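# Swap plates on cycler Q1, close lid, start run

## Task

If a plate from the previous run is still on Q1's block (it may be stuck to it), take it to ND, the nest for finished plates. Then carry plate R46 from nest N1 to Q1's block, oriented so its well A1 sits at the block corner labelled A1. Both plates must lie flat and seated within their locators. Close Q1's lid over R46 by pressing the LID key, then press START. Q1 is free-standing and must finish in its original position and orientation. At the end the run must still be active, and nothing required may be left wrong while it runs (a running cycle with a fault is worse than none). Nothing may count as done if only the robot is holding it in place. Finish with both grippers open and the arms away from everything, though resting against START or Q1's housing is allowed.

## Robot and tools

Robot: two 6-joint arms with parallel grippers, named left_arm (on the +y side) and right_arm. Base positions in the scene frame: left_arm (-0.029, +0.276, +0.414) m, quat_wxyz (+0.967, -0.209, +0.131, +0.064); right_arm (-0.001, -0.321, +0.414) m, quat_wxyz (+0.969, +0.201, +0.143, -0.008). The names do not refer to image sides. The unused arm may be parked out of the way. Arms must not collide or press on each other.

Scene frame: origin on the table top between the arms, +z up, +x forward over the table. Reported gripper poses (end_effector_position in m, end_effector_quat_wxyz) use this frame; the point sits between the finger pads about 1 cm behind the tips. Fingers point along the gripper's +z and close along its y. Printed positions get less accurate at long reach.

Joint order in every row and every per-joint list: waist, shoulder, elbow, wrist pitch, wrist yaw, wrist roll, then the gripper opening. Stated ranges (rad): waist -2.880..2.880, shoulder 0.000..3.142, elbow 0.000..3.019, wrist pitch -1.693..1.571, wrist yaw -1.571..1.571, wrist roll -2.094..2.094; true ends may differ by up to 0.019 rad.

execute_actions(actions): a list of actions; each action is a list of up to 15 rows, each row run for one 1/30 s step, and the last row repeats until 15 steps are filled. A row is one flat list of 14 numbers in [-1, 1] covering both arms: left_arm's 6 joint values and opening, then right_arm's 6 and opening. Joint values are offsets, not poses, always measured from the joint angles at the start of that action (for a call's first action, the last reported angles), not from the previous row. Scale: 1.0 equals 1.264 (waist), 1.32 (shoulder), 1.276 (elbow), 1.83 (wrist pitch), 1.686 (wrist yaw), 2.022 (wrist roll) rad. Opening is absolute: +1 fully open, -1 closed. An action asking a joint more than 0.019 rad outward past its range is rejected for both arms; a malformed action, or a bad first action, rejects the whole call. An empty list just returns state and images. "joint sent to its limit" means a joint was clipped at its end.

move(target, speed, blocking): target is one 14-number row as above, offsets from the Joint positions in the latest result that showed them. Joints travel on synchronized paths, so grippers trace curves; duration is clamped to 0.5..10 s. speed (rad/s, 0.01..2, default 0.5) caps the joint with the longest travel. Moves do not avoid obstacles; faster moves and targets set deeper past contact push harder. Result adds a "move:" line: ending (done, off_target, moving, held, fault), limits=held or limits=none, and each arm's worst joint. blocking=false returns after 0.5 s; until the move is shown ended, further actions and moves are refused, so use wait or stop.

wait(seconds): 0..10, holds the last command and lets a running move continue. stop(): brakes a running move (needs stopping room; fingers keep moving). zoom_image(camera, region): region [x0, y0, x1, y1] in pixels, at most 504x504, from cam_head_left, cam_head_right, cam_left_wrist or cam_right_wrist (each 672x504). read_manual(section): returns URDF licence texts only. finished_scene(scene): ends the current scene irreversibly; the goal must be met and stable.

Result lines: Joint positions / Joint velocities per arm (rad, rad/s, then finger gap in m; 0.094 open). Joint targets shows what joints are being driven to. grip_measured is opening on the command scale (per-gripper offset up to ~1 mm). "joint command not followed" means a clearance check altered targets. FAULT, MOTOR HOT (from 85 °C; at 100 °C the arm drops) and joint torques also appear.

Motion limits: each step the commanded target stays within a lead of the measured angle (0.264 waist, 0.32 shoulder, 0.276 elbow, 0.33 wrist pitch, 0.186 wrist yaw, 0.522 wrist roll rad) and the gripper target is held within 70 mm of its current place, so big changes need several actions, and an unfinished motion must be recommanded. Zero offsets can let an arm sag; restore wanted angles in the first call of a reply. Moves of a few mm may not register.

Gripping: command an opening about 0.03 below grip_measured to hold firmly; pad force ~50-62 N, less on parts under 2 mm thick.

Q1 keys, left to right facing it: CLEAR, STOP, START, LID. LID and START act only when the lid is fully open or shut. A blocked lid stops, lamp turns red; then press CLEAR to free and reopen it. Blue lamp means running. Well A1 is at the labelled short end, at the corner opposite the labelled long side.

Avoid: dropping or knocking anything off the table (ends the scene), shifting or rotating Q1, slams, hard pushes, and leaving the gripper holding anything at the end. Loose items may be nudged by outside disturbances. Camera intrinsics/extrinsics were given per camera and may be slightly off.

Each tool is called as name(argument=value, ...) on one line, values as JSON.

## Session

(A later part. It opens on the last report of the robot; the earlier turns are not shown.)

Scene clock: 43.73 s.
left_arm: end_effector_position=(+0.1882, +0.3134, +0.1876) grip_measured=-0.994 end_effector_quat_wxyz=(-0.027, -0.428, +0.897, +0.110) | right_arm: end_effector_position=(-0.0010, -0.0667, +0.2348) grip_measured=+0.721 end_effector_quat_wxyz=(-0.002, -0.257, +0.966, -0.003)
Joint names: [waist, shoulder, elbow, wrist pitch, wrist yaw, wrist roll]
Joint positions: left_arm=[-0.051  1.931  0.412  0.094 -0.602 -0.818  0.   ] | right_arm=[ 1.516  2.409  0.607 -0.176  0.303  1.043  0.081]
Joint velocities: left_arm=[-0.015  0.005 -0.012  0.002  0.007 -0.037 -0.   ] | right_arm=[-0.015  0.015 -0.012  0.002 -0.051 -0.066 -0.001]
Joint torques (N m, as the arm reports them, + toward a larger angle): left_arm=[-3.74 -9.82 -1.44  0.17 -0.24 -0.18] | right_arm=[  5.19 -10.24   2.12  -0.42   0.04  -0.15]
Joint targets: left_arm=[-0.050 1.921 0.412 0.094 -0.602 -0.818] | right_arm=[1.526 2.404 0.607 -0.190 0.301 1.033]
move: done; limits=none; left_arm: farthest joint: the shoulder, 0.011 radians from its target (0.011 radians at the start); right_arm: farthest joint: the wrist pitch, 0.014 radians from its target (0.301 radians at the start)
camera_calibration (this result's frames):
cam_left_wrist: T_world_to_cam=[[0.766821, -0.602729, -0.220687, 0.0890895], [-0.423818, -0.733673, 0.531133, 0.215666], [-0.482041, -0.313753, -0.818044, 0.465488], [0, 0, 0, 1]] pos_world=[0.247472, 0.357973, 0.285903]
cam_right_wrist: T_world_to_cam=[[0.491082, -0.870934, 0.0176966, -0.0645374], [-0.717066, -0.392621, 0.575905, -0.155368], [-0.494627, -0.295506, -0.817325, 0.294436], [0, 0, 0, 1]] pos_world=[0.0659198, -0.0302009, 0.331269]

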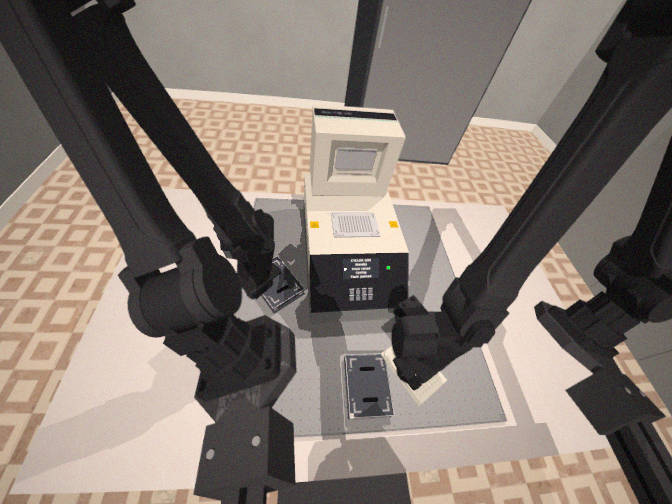

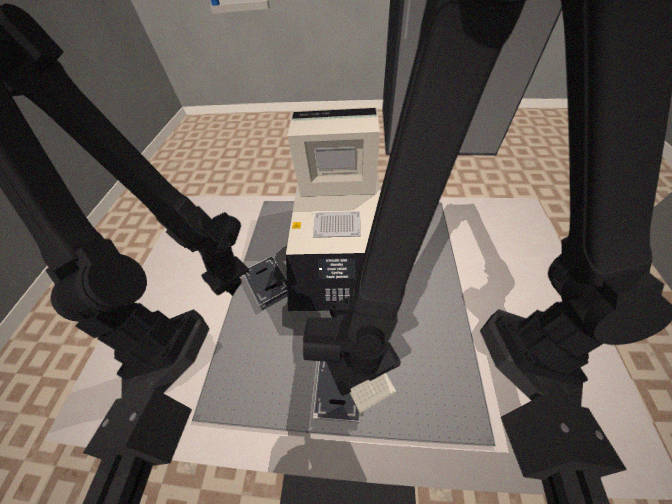

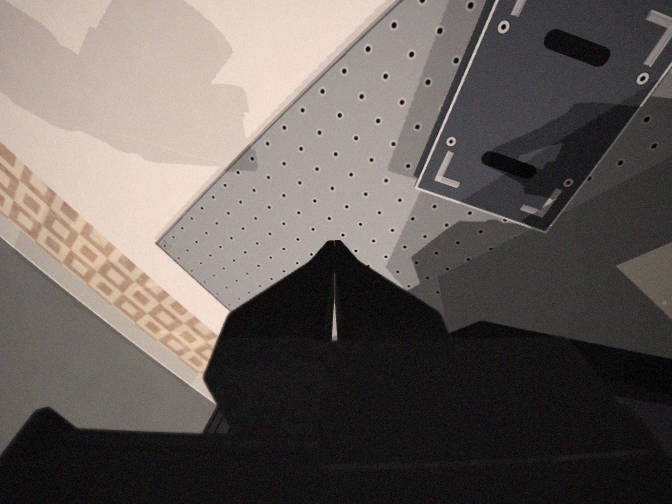

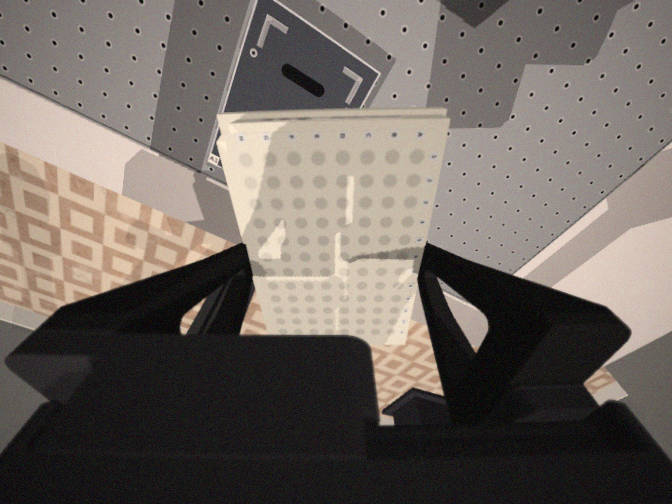

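move(target=[0,-0.008,0,0,0,0,-1, -0.6622,-0.1098,0.6395,-0.3044,0.1174,-0.9862,0.685], speed=2.0)

Scene clock: 46.17 s.
left_arm: end_effector_position=(+0.1882, +0.3134, +0.1876) grip_measured=-0.994 end_effector_quat_wxyz=(-0.027, -0.428, +0.897, +0.110) | right_arm: end_effector_position=(+0.4520, +0.0126, +0.2599) grip_measured=+0.721 end_effector_quat_wxyz=(+0.000, +0.715, -0.699, +0.002)
Joint names: [waist, shoulder, elbow, wrist pitch, wrist yaw, wrist roll]
Joint positions: left_arm=[-0.051  1.931  0.412  0.094 -0.602 -0.818  0.   ] | right_arm=[ 0.665  2.274  1.401 -0.718  0.501 -0.942  0.081]
Joint velocities: left_arm=[ 0.005 -0.015 -0.012 -0.002 -0.037  0.051 -0.001] | right_arm=[-0.005 -0.015 -0.007 -0.002 -0.037 -0.022 -0.001]
Joint torques (N m, as the arm reports them, + toward a larger angle): left_arm=[-3.84 -9.77 -1.45  0.15 -0.24 -0.18] | right_arm=[ 11.74 -16.47   8.09  -0.38   0.    -0.1 ]
Joint targets: left_arm=[-0.051 1.921 0.412 0.094 -0.602 -0.818] | right_arm=[0.679 2.264 1.423 -0.733 0.501 -0.951]
move: off_target (right_arm); limits=none; left_arm: farthest joint: the shoulder, 0.011 radians from its target (0.011 radians at the start); right_arm: farthest joint: the elbow, 0.022 radians from its target (0.816 radians at the start)
camera_calibration (this result's frames):
cam_left_wrist: T_world_to_cam=[[0.766821, -0.602729, -0.220687, 0.0890895], [-0.423818, -0.733673, 0.531133, 0.215666], [-0.482041, -0.313753, -0.818044, 0.465488], [0, 0, 0, 1]] pos_world=[0.247472, 0.357973, 0.285903]
cam_right_wrist: T_world_to_cam=[[0.999752, 0.0163178, 0.0151693, -0.458865], [0.00468475, -0.819608, 0.572905, -0.133919], [0.0217815, -0.572692, -0.819481, 0.33306], [0, 0, 0, 1]] pos_world=[0.452124, 0.088467, 0.356621]

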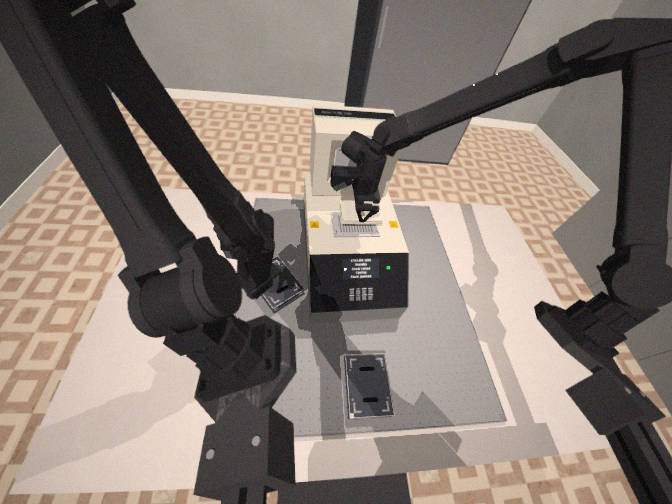

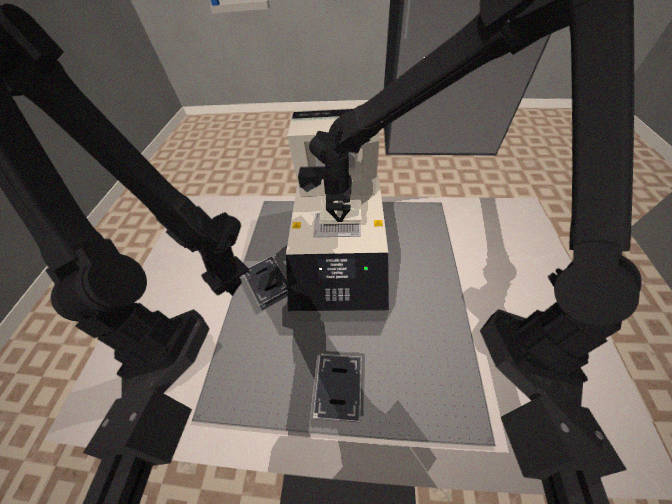

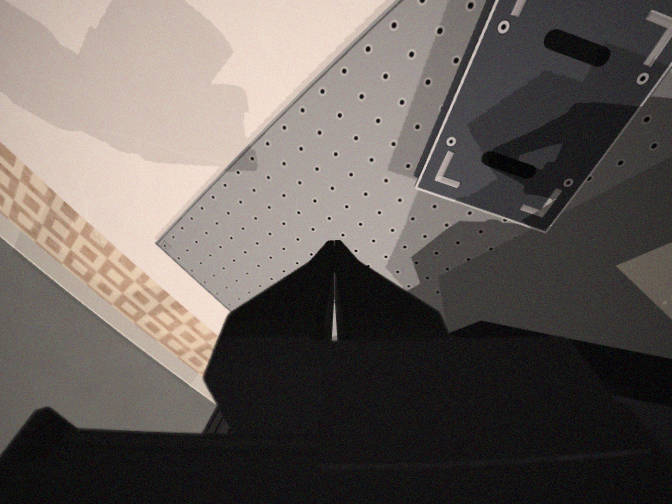

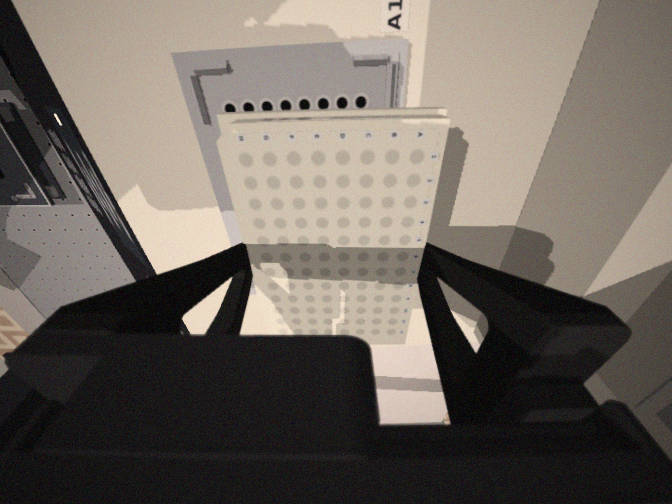

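zoom_image(camera="cam_right_wrist", region=[160, 25, 460, 175])

zoom_image(camera="cam_right_wrist", region=[165, 30, 300, 130])

zoom_image(camera="cam_right_wrist", region=[290, 30, 425, 130])

Region (160, 25, 460, 175) of cam_right_wrist's 672x504 image, scaled by 1.680, with more detail than that image has.

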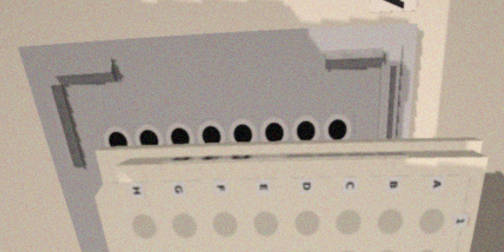

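Region (165, 30, 300, 130) of cam_right_wrist's 672x504 image, scaled by 3.733, with more detail than that image has; it fills the top 373 rows of this view, and the rest is white.

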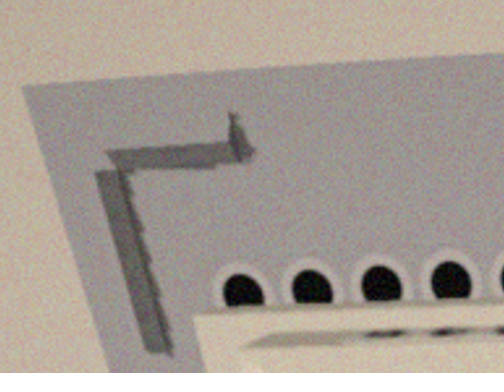

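Region (290, 30, 425, 130) of cam_right_wrist's 672x504 image, scaled by 3.733, with more detail than that image has; it fills the top 373 rows of this view, and the rest is white.

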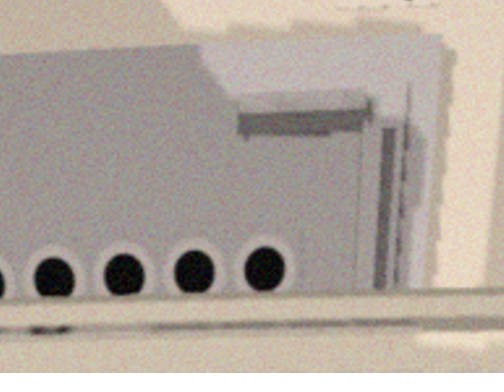

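execute_actions(actions=[[[0,-0.008,0,0,0,0,-1,0.012,-0.002,0.015,0,-0.001,-0.005,0.685],[0,-0.008,0,0,0,0,-1,0.0135,0.003,0.013,0.007,-0.0015,-0.0053,0.685],[0,-0.008,0,0,0,0,-1,0.0155,0.006,0.0115,0.0115,-0.002,-0.0056,0.685],[0,-0.008,0,0,0,0,-1,0.0175,0.009,0.010,0.014,-0.0023,-0.0059,0.685],[0,-0.008,0,0,0,0,-1,0.0195,0.0125,0.0088,0.0165,-0.0026,-0.0062,0.685],[0,-0.008,0,0,0,0,-1,0.0215,0.016,0.0076,0.019,-0.0029,-0.0065,0.685],[0,-0.008,0,0,0,0,-1,0.0235,0.0195,0.0064,0.022,-0.0032,-0.0068,0.685],[0,-0.008,0,0,0,0,-1,0.025,0.023,0.0053,0.0245,-0.0035,-0.0071,0.685],[0,-0.008,0,0,0,0,-1,0.0262,0.026,0.0044,0.027,-0.0037,-0.0073,0.685],[0,-0.008,0,0,0,0,-1,0.027,0.0285,0.0037,0.029,-0.0037,-0.0073,0.685],[0,-0.008,0,0,0,0,-1,0.0275,0.030,0.0032,0.030,-0.0037,-0.0073,0.685],[0,-0.008,0,0,0,0,-1,0.0275,0.0311,0.003,0.0309,-0.0037,-0.0073,0.685]]])

wait(seconds=0.3)

Scene clock: 48.83 s.
left_arm: end_effector_position=(+0.1882, +0.3134, +0.1876) grip_measured=-0.994 end_effector_quat_wxyz=(-0.027, -0.428, +0.897, +0.110) | right_arm: end_effector_position=(+0.4432, +0.0218, +0.2431) grip_measured=+0.721 end_effector_quat_wxyz=(-0.001, +0.719, -0.695, -0.000)
Joint names: [waist, shoulder, elbow, wrist pitch, wrist yaw, wrist roll]
Joint positions: left_arm=[-0.051  1.931  0.412  0.094 -0.602 -0.818  0.   ] | right_arm=[ 0.669  2.312  1.401 -0.68   0.497 -0.947  0.081]
Joint velocities: left_arm=[-0.015 -0.005  0.007  0.007  0.037 -0.051 -0.   ] | right_arm=[ 0.005  0.103 -0.012  0.007 -0.051 -0.037 -0.   ]
Joint torques (N m, as the arm reports them, + toward a larger angle): left_arm=[-3.85 -9.74 -1.44  0.16 -0.24 -0.19] | right_arm=[ 14.02 -16.47   6.21   0.54  -0.1   -0.15]
Joint targets: left_arm=[-0.051 1.921 0.412 0.094 -0.602 -0.818] | right_arm=[0.700 2.315 1.405 -0.661 0.495 -0.957]
camera_calibration (this result's frames):
cam_left_wrist: T_world_to_cam=[[0.766821, -0.602729, -0.220687, 0.0890895], [-0.423818, -0.733673, 0.531133, 0.215666], [-0.482041, -0.313753, -0.818044, 0.465488], [0, 0, 0, 1]] pos_world=[0.247472, 0.357973, 0.285903]
cam_right_wrist: T_world_to_cam=[[0.999553, 0.0261845, 0.0144572, -0.449831], [0.0132911, -0.821841, 0.569562, -0.119716], [0.0267952, -0.569115, -0.821821, 0.323024], [0, 0, 0, 1]] pos_world=[0.442566, 0.0972293, 0.340157]

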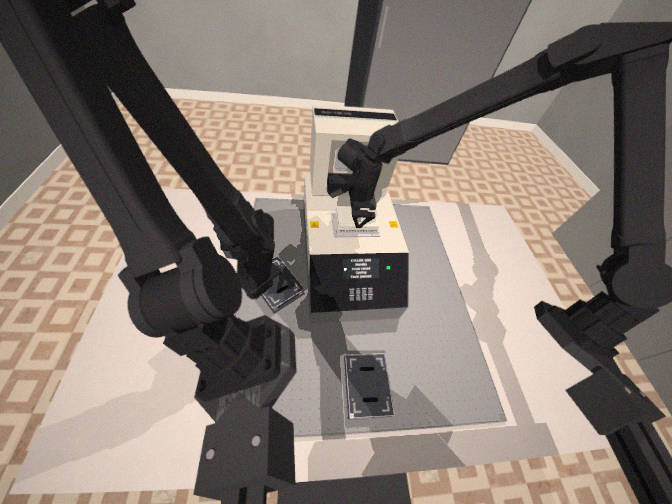

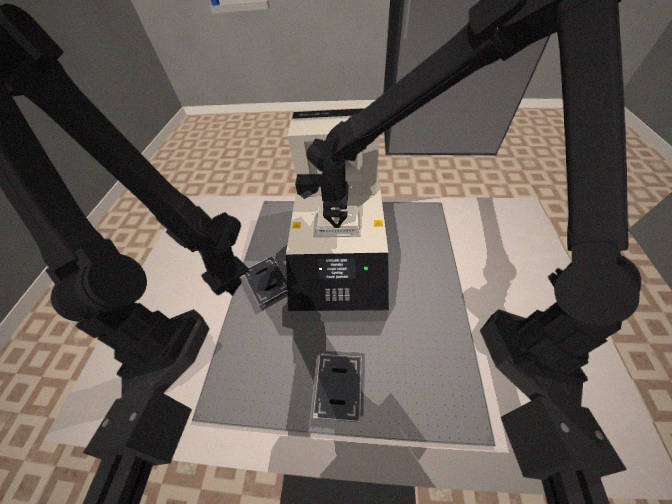

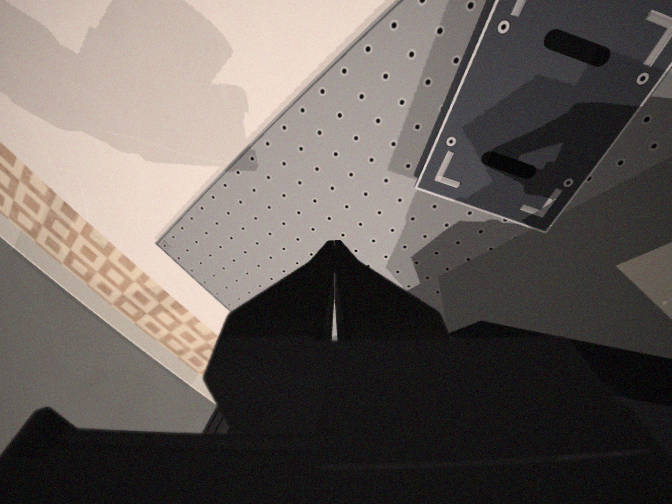

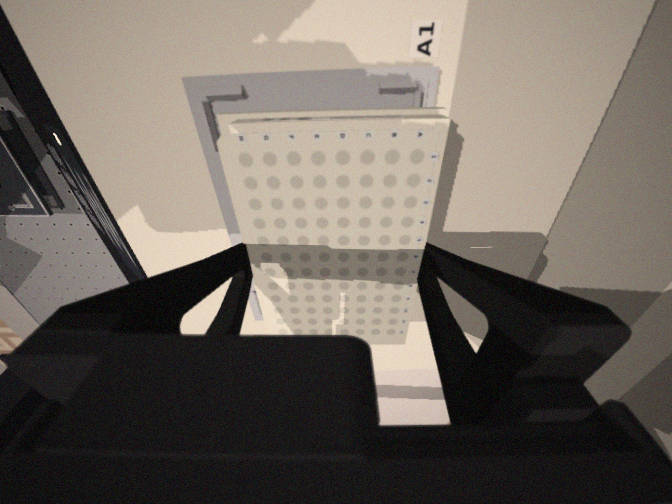

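Scene clock: 49.13 s.
left_arm: end_effector_position=(+0.1882, +0.3134, +0.1876) grip_measured=-0.994 end_effector_quat_wxyz=(-0.027, -0.428, +0.897, +0.110) | right_arm: end_effector_position=(+0.4408, +0.0231, +0.2412) grip_measured=+0.721 end_effector_quat_wxyz=(+0.000, +0.720, -0.694, -0.000)
Joint names: [waist, shoulder, elbow, wrist pitch, wrist yaw, wrist roll]
Joint positions: left_arm=[-0.051  1.931  0.412  0.094 -0.602 -0.818  0.   ] | right_arm=[ 0.672  2.317  1.401 -0.679  0.497 -0.948  0.081]
Joint velocities: left_arm=[-0.005  0.015 -0.002 -0.012  0.022 -0.051 -0.001] | right_arm=[-0.005 -0.005  0.002 -0.002  0.066 -0.051  0.   ]
Joint torques (N m, as the arm reports them, + toward a larger angle): left_arm=[-3.82 -9.79 -1.44  0.16 -0.24 -0.18] | right_arm=[ 13.97 -16.23   6.25   0.7   -0.12  -0.13]
Joint targets: left_arm=[-0.051 1.921 0.412 0.094 -0.602 -0.818] | right_arm=[0.700 2.315 1.405 -0.662 0.495 -0.957]
wait: 0.30 s; at rest by 0.23 s
camera_calibration (this result's frames):
cam_left_wrist: T_world_to_cam=[[0.766821, -0.602729, -0.220687, 0.0890895], [-0.423818, -0.733673, 0.531133, 0.215666], [-0.482041, -0.313753, -0.818044, 0.465488], [0, 0, 0, 1]] pos_world=[0.247472, 0.357973, 0.285903]
cam_right_wrist: T_world_to_cam=[[0.999455, 0.0305994, 0.0123941, -0.447032], [0.0180516, -0.820841, 0.570871, -0.119935], [0.0276419, -0.570337, -0.820946, 0.3217], [0, 0, 0, 1]] pos_world=[0.440061, 0.0987086, 0.338106]

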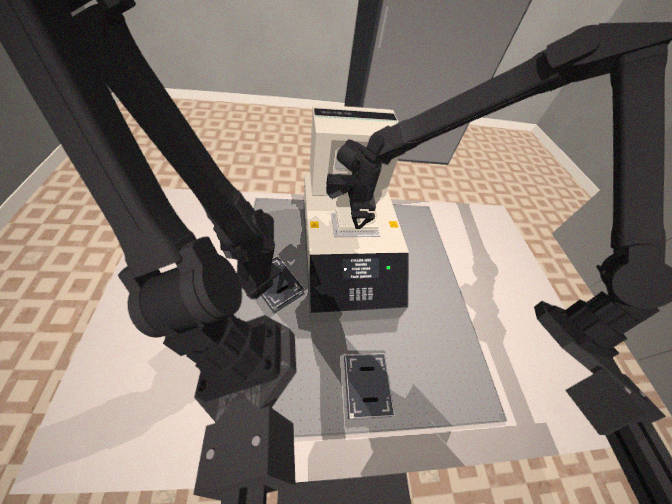

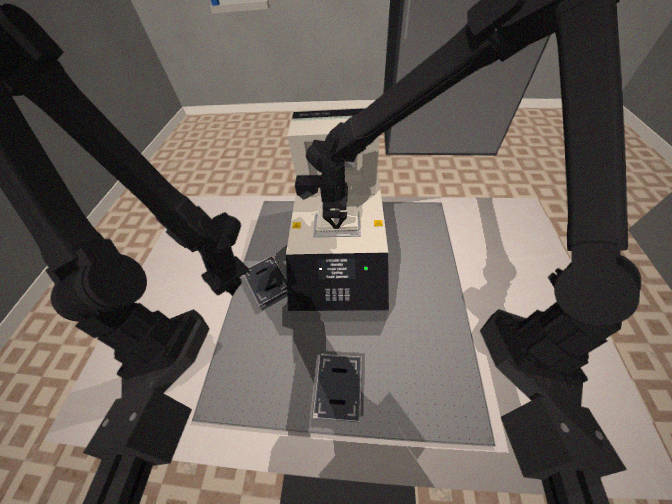

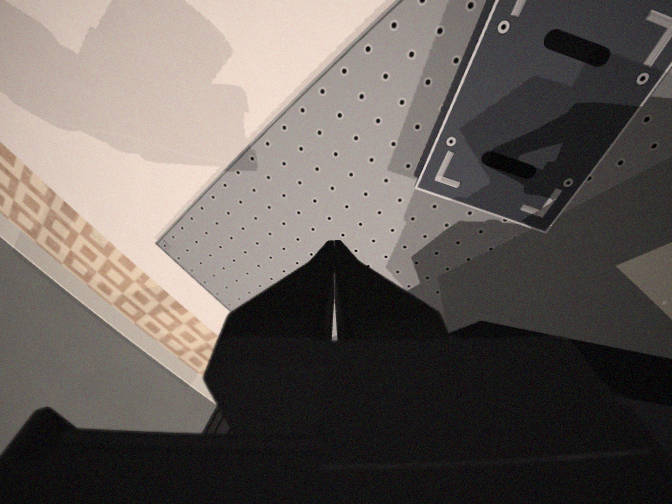

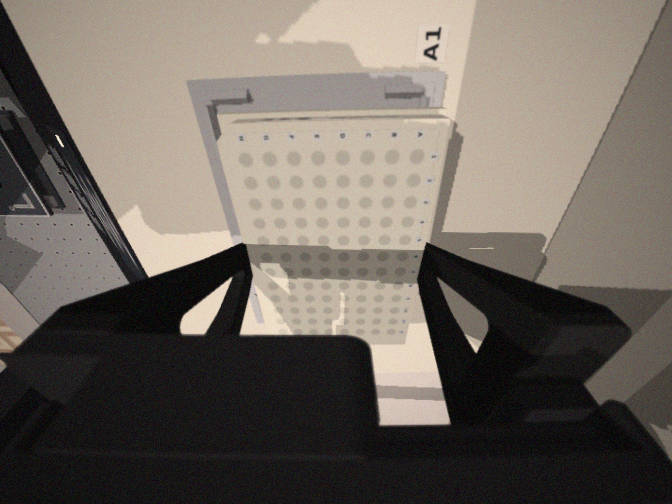

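zoom_image(camera="cam_right_wrist", region=[175, 60, 295, 150])

zoom_image(camera="cam_right_wrist", region=[360, 55, 480, 145])

zoom_image(camera="cam_right_wrist", region=[200, 200, 320, 345])

Region (175, 60, 295, 150) of cam_right_wrist's 672x504 image, scaled by 4.200, with more detail than that image has; it fills the top 378 rows of this view, and the rest is white.

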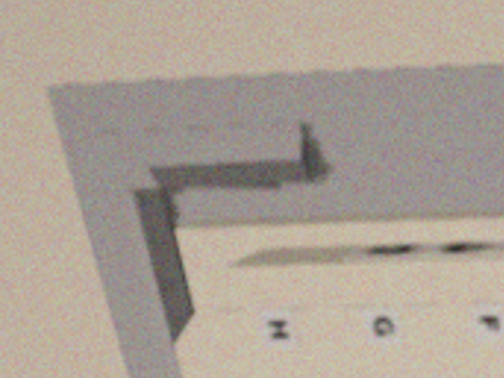

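Region (360, 55, 480, 145) of cam_right_wrist's 672x504 image, scaled by 4.200, with more detail than that image has; it fills the top 378 rows of this view, and the rest is white.

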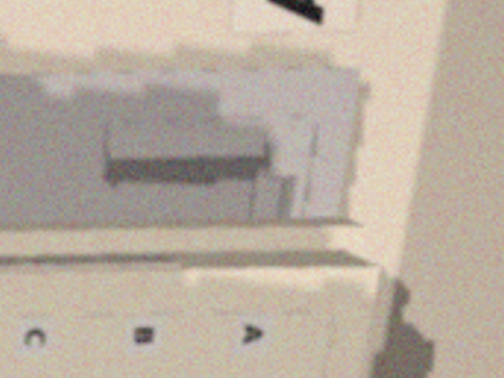

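Region (200, 200, 320, 345) of cam_right_wrist's 672x504 image, scaled by 3.476, with more detail than that image has; it fills the left 417 columns of this view, and the rest is white.

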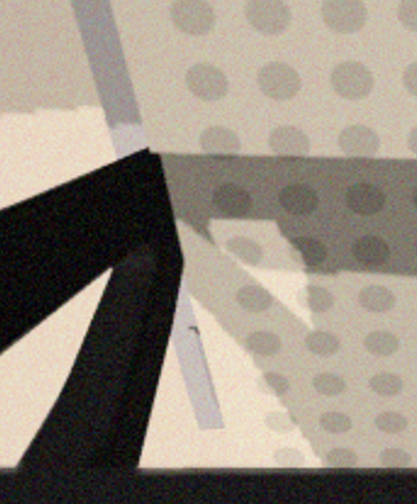

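execute_actions(actions=[[[0,-0.008,0,0,0,0,-1,0.018,-0.003,0.005,0.004,-0.002,-0.005,0.685],[0,-0.008,0,0,0,0,-1,0.014,-0.003,0.007,-0.002,-0.004,-0.0055,0.685],[0,-0.008,0,0,0,0,-1,0.012,-0.003,0.008,-0.007,-0.006,-0.006,0.685],[0,-0.008,0,0,0,0,-1,0.012,-0.003,0.008,-0.009,-0.008,-0.0064,0.685],[0,-0.008,0,0,0,0,-1,0.012,-0.003,0.008,-0.0105,-0.010,-0.0068,0.685],[0,-0.008,0,0,0,0,-1,0.012,-0.003,0.008,-0.012,-0.012,-0.0072,0.685],[0,-0.008,0,0,0,0,-1,0.012,-0.003,0.008,-0.013,-0.014,-0.0075,0.685],[0,-0.008,0,0,0,0,-1,0.012,-0.003,0.008,-0.014,-0.0155,-0.0077,0.685],[0,-0.008,0,0,0,0,-1,0.012,-0.003,0.008,-0.0145,-0.0165,-0.0079,0.685],[0,-0.008,0,0,0,0,-1,0.012,-0.003,0.008,-0.0145,-0.0169,-0.0079,0.685]]])

Scene clock: 51.43 s.
left_arm: end_effector_position=(+0.1882, +0.3134, +0.1876) grip_measured=-0.994 end_effector_quat_wxyz=(-0.027, -0.428, +0.897, +0.110) | right_arm: end_effector_position=(+0.4361, +0.0251, +0.2413) grip_measured=+0.721 end_effector_quat_wxyz=(+0.003, +0.724, -0.689, -0.014)
Joint names: [waist, shoulder, elbow, wrist pitch, wrist yaw, wrist roll]
Joint positions: left_arm=[-0.051  1.931  0.412  0.094 -0.602 -0.818  0.   ] | right_arm=[ 0.672  2.317  1.401 -0.69   0.471 -0.954  0.081]
Joint velocities: left_arm=[-0.005 -0.024  0.007  0.002 -0.066  0.007  0.001] | right_arm=[-0.005 -0.015  0.002  0.002 -0.007 -0.051 -0.002]
Joint torques (N m, as the arm reports them, + toward a larger angle): left_arm=[-3.8  -9.78 -1.46  0.16 -0.24 -0.18] | right_arm=[ 12.69 -15.98   6.72  -0.46  -0.16  -0.14]
Joint targets: left_arm=[-0.051 1.921 0.412 0.094 -0.602 -0.818] | right_arm=[0.687 2.313 1.411 -0.706 0.469 -0.964]
camera_calibration (this result's frames):
cam_left_wrist: T_world_to_cam=[[0.766821, -0.602729, -0.220687, 0.0890895], [-0.423818, -0.733673, 0.531133, 0.215666], [-0.482041, -0.313753, -0.818044, 0.465488], [0, 0, 0, 1]] pos_world=[0.247472, 0.357973, 0.285903]
cam_right_wrist: T_world_to_cam=[[0.999052, 0.0422054, -0.0106664, -0.436932], [0.0409686, -0.828712, 0.558173, -0.125007], [0.0147186, -0.558081, -0.829656, 0.330445], [0, 0, 0, 1]] pos_world=[0.436776, 0.0992608, 0.339271]

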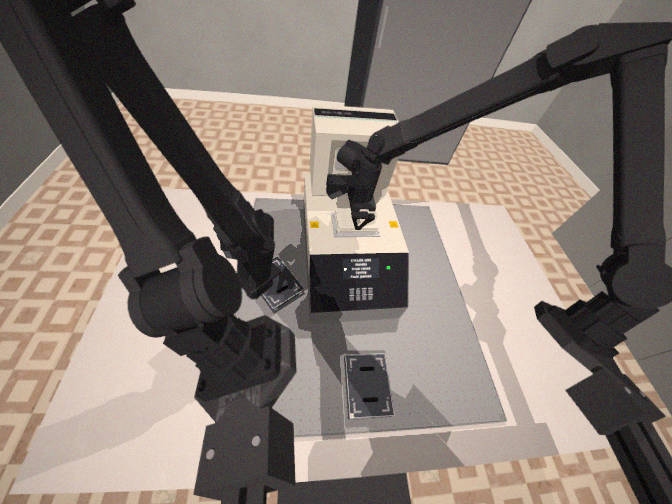

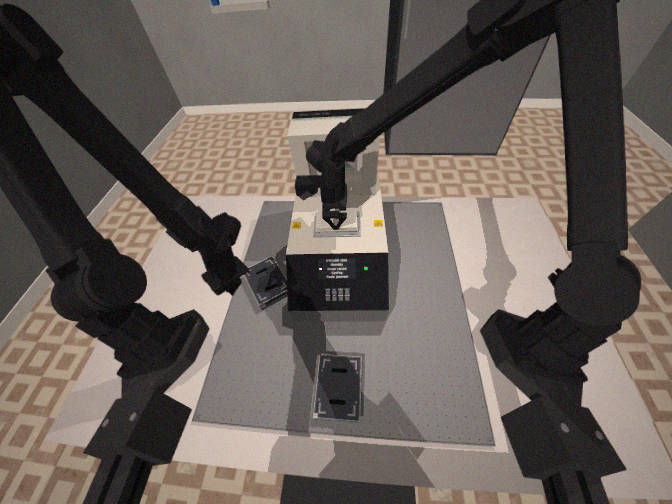

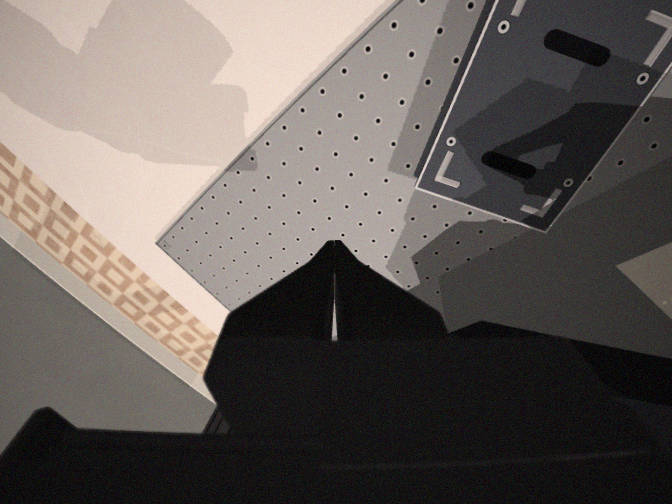

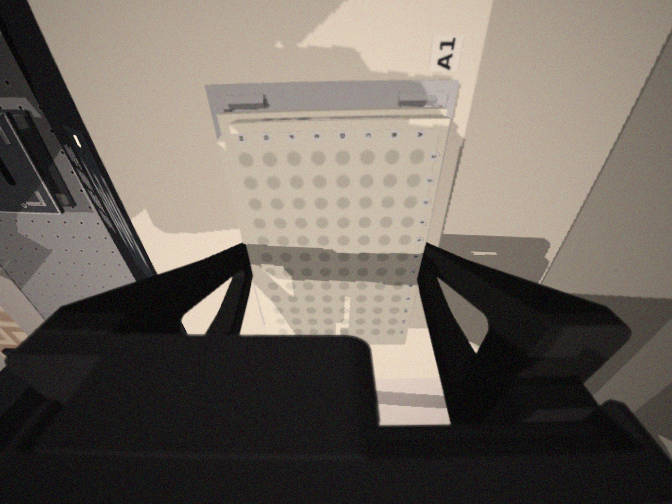

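execute_actions(actions=[])

Scene clock: 52.23 s.
left_arm: end_effector_position=(+0.1882, +0.3134, +0.1876) grip_measured=-0.994 end_effector_quat_wxyz=(-0.027, -0.428, +0.897, +0.110) | right_arm: end_effector_position=(+0.4361, +0.0251, +0.2413) grip_measured=+0.721 end_effector_quat_wxyz=(+0.003, +0.725, -0.689, -0.014)
Joint names: [waist, shoulder, elbow, wrist pitch, wrist yaw, wrist roll]
Joint positions: left_arm=[-0.051  1.931  0.412  0.094 -0.602 -0.818  0.   ] | right_arm=[ 0.672  2.317  1.401 -0.69   0.471 -0.955  0.081]
Joint velocities: left_arm=[-0.005 -0.024 -0.012 -0.012 -0.022 -0.037  0.   ] | right_arm=[ 0.015 -0.015  0.002 -0.002 -0.007 -0.051  0.   ]
Joint torques (N m, as the arm reports them, + toward a larger angle): left_arm=[-3.89 -9.79 -1.44  0.17 -0.24 -0.19] | right_arm=[ 12.66 -16.04   6.72  -0.44  -0.16  -0.13]
Joint targets: left_arm=[-0.051 1.921 0.412 0.094 -0.602 -0.818] | right_arm=[0.687 2.313 1.411 -0.706 0.469 -0.964]
camera_calibration (this result's frames):
cam_left_wrist: T_world_to_cam=[[0.766821, -0.602729, -0.220687, 0.0890895], [-0.423818, -0.733673, 0.531133, 0.215666], [-0.482041, -0.313753, -0.818044, 0.465488], [0, 0, 0, 1]] pos_world=[0.247472, 0.357973, 0.285903]
cam_right_wrist: T_world_to_cam=[[0.99902, 0.0429675, -0.0106546, -0.43694], [0.0415945, -0.828691, 0.558158, -0.125277], [0.0151533, -0.558054, -0.829666, 0.330257], [0, 0, 0, 1]] pos_world=[0.436718, 0.0992595, 0.339272]

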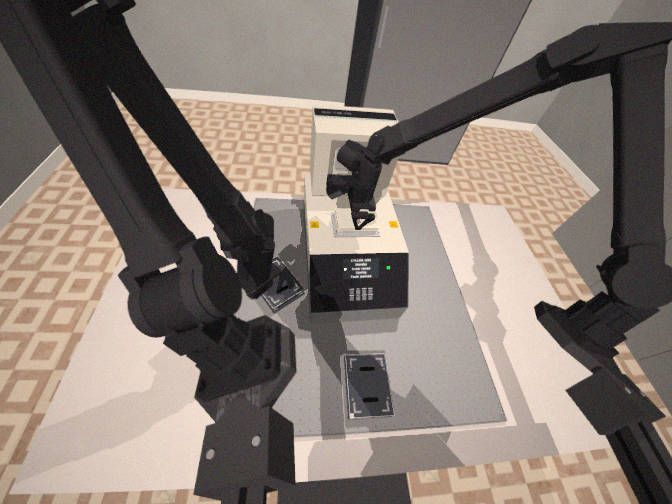

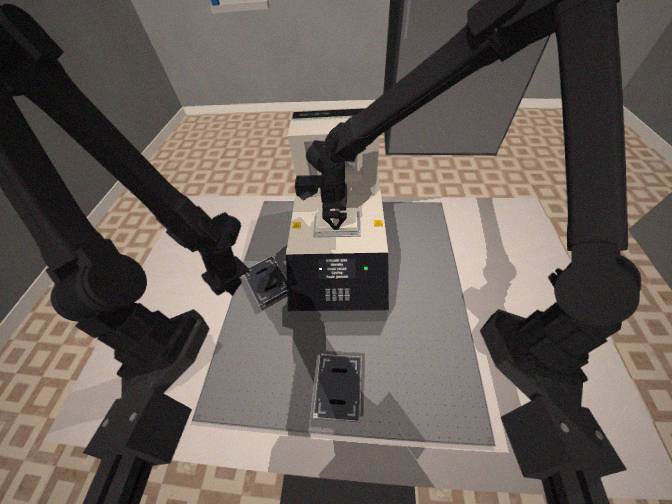

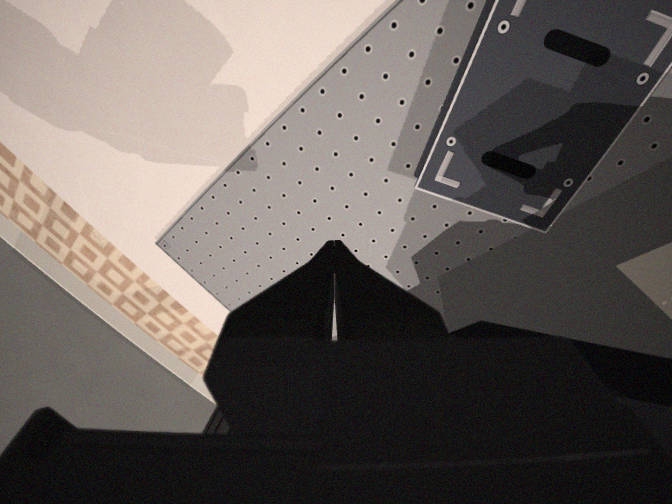

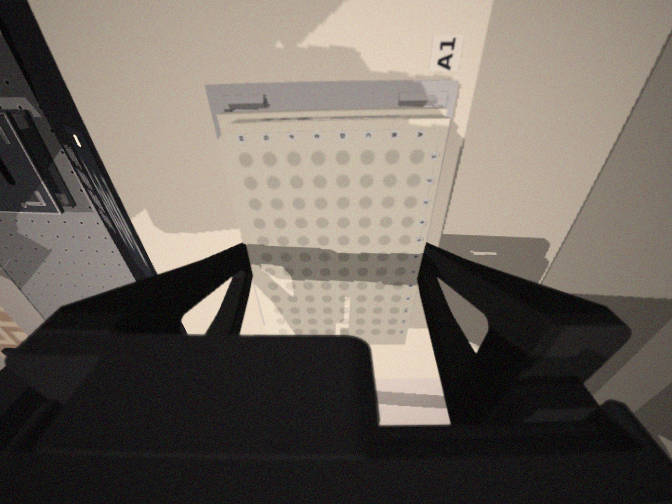

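zoom_image(camera="cam_right_wrist", region=[190, 60, 480, 200])

Region (190, 60, 480, 200) of cam_right_wrist's 672x504 image, scaled by 1.738, with more detail than that image has; it fills the top 243 rows of this view, and the rest is white.

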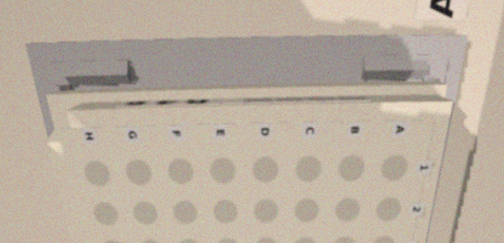

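execute_actions(actions=[[[0,-0.008,0,0,0,0,-1, 0.012,0.000,0.008,0.008,0.002,-0.002,0.685],[0,-0.008,0,0,0,0,-1, 0.012,0.0012,0.008,0.0105,0.0031,-0.002,0.685],[0,-0.008,0,0,0,0,-1, 0.012,0.0024,0.008,0.0116,0.0044,-0.002,0.685],[0,-0.008,0,0,0,0,-1, 0.012,0.0036,0.008,0.0125,0.0057,-0.002,0.685],[0,-0.008,0,0,0,0,-1, 0.012,0.0048,0.008,0.0134,0.007,-0.002,0.685],[0,-0.008,0,0,0,0,-1, 0.012,0.006,0.008,0.0143,0.0082,-0.002,0.685],[0,-0.008,0,0,0,0,-1, 0.012,0.0072,0.008,0.0152,0.0095,-0.002,0.685],[0,-0.008,0,0,0,0,-1, 0.012,0.0084,0.008,0.0162,0.0108,-0.002,0.685],[0,-0.008,0,0,0,0,-1, 0.012,0.0096,0.008,0.0171,0.0121,-0.002,0.685],[0,-0.008,0,0,0,0,-1, 0.012,0.0108,0.008,0.018,0.0134,-0.002,0.685],[0,-0.008,0,0,0,0,-1, 0.012,0.012,0.008,0.019,0.0146,-0.002,0.685],[0,-0.008,0,0,0,0,-1, 0.012,0.0132,0.008,0.0199,0.0159,-0.002,0.685],[0,-0.008,0,0,0,0,-1, 0.012,0.0144,0.008,0.0208,0.0172,-0.002,0.685]]])

Scene clock: 53.60 s.
left_arm: end_effector_position=(+0.1882, +0.3134, +0.1876) grip_measured=-0.994 end_effector_quat_wxyz=(-0.027, -0.428, +0.897, +0.110) | right_arm: end_effector_position=(+0.4389, +0.0245, +0.2370) grip_measured=+0.721 end_effector_quat_wxyz=(+0.000, +0.723, -0.691, -0.000)
Joint names: [waist, shoulder, elbow, wrist pitch, wrist yaw, wrist roll]
Joint positions: left_arm=[-0.051  1.931  0.412  0.094 -0.602 -0.818  0.   ] | right_arm=[ 0.672  2.326  1.401 -0.671  0.498 -0.955  0.081]
Joint velocities: left_arm=[-0.005 -0.005  0.002  0.012  0.051  0.022  0.   ] | right_arm=[-0.005  0.054 -0.002  0.012  0.007 -0.081 -0.001]
Joint torques (N m, as the arm reports them, + toward a larger angle): left_arm=[-3.8  -9.77 -1.44  0.16 -0.24 -0.19] | right_arm=[ 12.71 -15.3    6.59   0.55   0.07  -0.08]
Joint targets: left_arm=[-0.051 1.921 0.412 0.094 -0.602 -0.818] | right_arm=[0.687 2.336 1.411 -0.652 0.500 -0.959]
camera_calibration (this result's frames):
cam_left_wrist: T_world_to_cam=[[0.766821, -0.602729, -0.220687, 0.0890895], [-0.423818, -0.733673, 0.531133, 0.215666], [-0.482041, -0.313753, -0.818044, 0.465488], [0, 0, 0, 1]] pos_world=[0.247472, 0.357973, 0.285903]
cam_right_wrist: T_world_to_cam=[[0.9992, 0.038031, 0.0123449, -0.445244], [0.0241674, -0.820397, 0.571283, -0.119199], [0.0318542, -0.570528, -0.82066, 0.317189], [0, 0, 0, 1]] pos_world=[0.437665, 0.100108, 0.333897]

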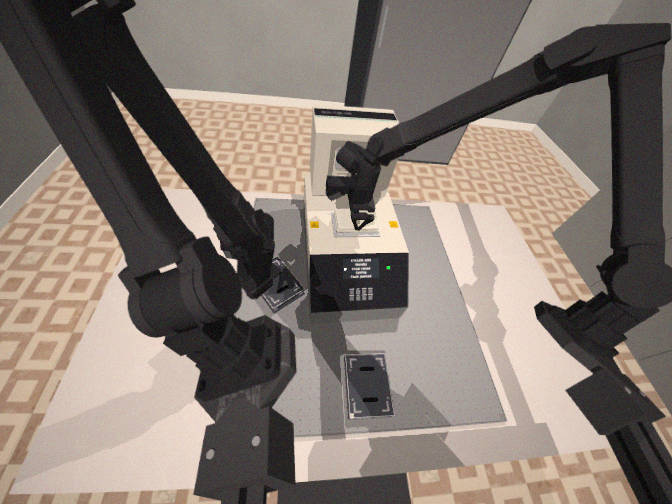

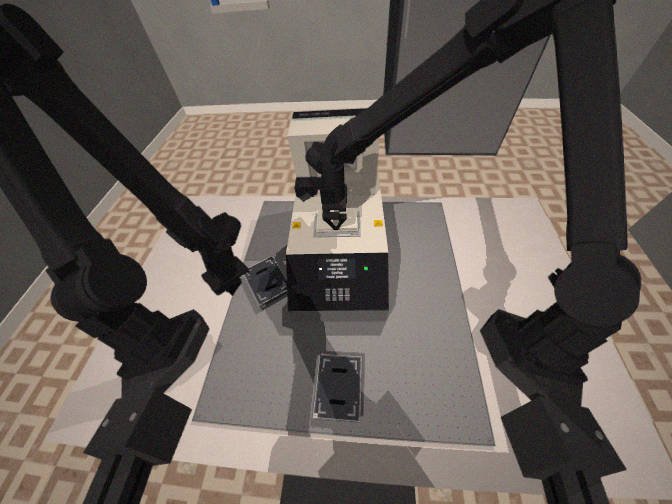

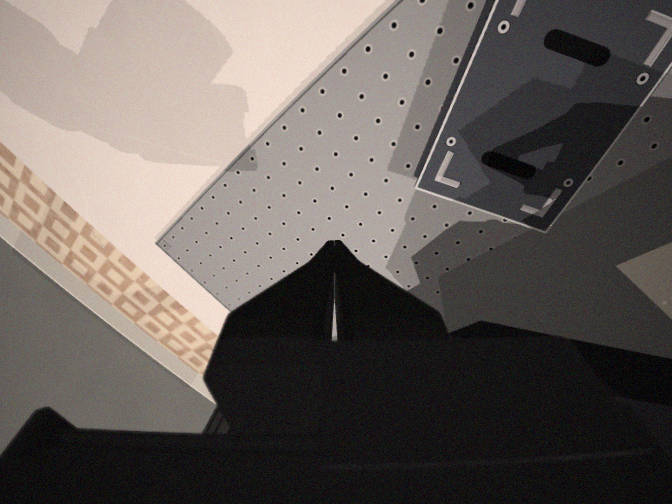

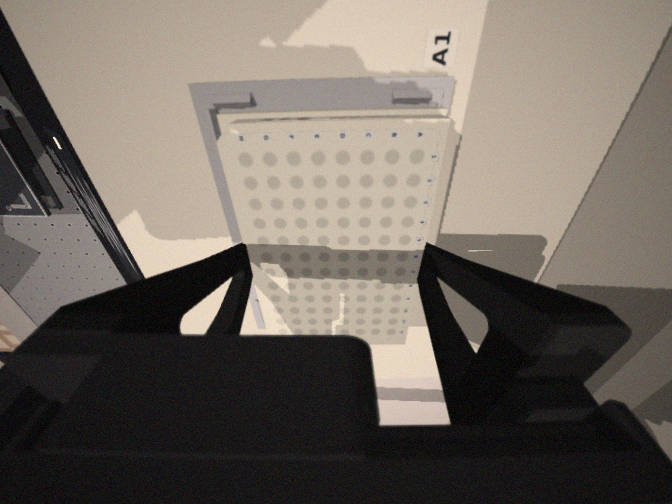

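execute_actions(actions=[])

Scene clock: 53.77 s.
left_arm: end_effector_position=(+0.1882, +0.3134, +0.1876) grip_measured=-0.994 end_effector_quat_wxyz=(-0.027, -0.428, +0.897, +0.110) | right_arm: end_effector_position=(+0.4368, +0.0247, +0.2343) grip_measured=+0.721 end_effector_quat_wxyz=(+0.003, +0.724, -0.690, -0.000)
Joint names: [waist, shoulder, elbow, wrist pitch, wrist yaw, wrist roll]
Joint positions: left_arm=[-0.051  1.931  0.412  0.094 -0.602 -0.818  0.   ] | right_arm=[ 0.672  2.332  1.401 -0.671  0.498 -0.955  0.081]
Joint velocities: left_arm=[-0.015  0.005  0.002  0.007  0.051 -0.051  0.002] | right_arm=[-0.005 -0.015 -0.012  0.002 -0.022  0.007 -0.001]
Joint torques (N m, as the arm reports them, + toward a larger angle): left_arm=[-3.79 -9.77 -1.45  0.17 -0.24 -0.18] | right_arm=[ 12.76 -15.75   6.64   0.69   0.11  -0.08]
Joint targets: left_arm=[-0.051 1.921 0.412 0.094 -0.602 -0.818] | right_arm=[0.687 2.336 1.411 -0.652 0.500 -0.959]
camera_calibration (this result's frames):
cam_left_wrist: T_world_to_cam=[[0.766821, -0.602729, -0.220687, 0.0890895], [-0.423818, -0.733673, 0.531133, 0.215666], [-0.482041, -0.313753, -0.818044, 0.465488], [0, 0, 0, 1]] pos_world=[0.247472, 0.357973, 0.285903]
cam_right_wrist: T_world_to_cam=[[0.999139, 0.040608, 0.0085293, -0.442218], [0.0283776, -0.818682, 0.573546, -0.119845], [0.0302734, -0.57281, -0.819129, 0.315533], [0, 0, 0, 1]] pos_world=[0.435686, 0.100583, 0.33097]

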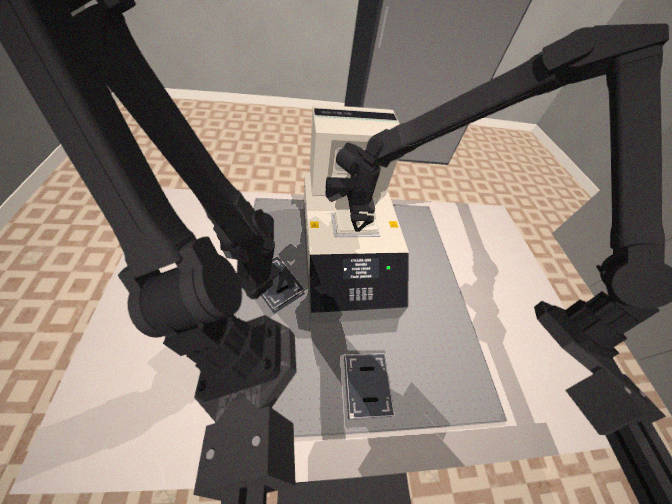

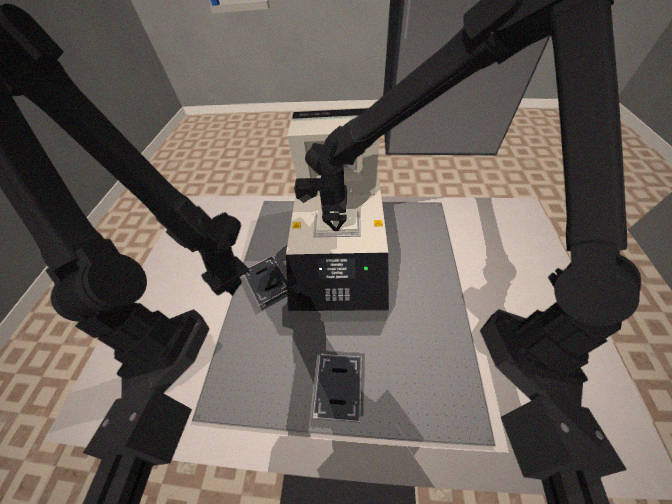

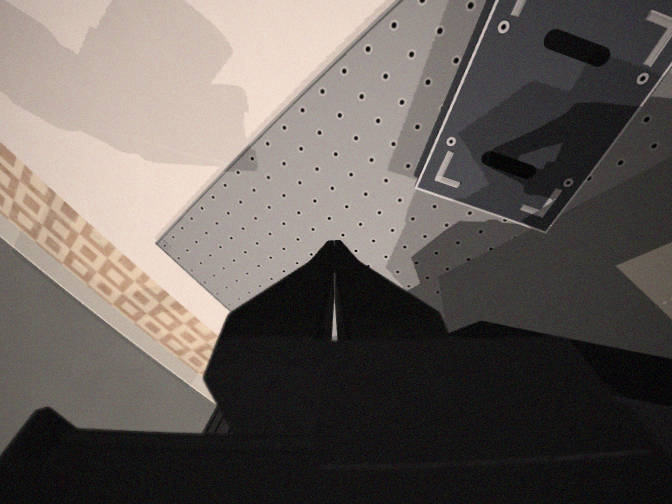

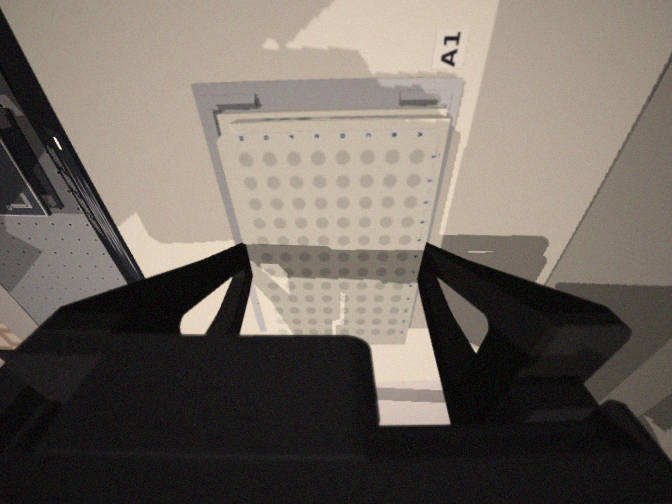

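zoom_image(camera="cam_right_wrist", region=[185, 65, 335, 165])

zoom_image(camera="cam_right_wrist", region=[335, 65, 485, 165])

Region (185, 65, 335, 165) of cam_right_wrist's 672x504 image, scaled by 3.360, with more detail than that image has.

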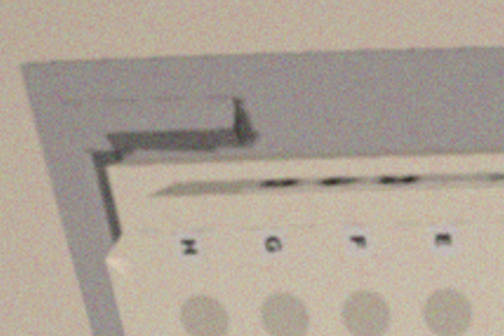

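Region (335, 65, 485, 165) of cam_right_wrist's 672x504 image, scaled by 3.360, with more detail than that image has.

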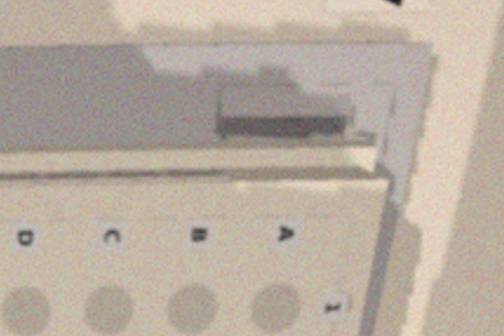

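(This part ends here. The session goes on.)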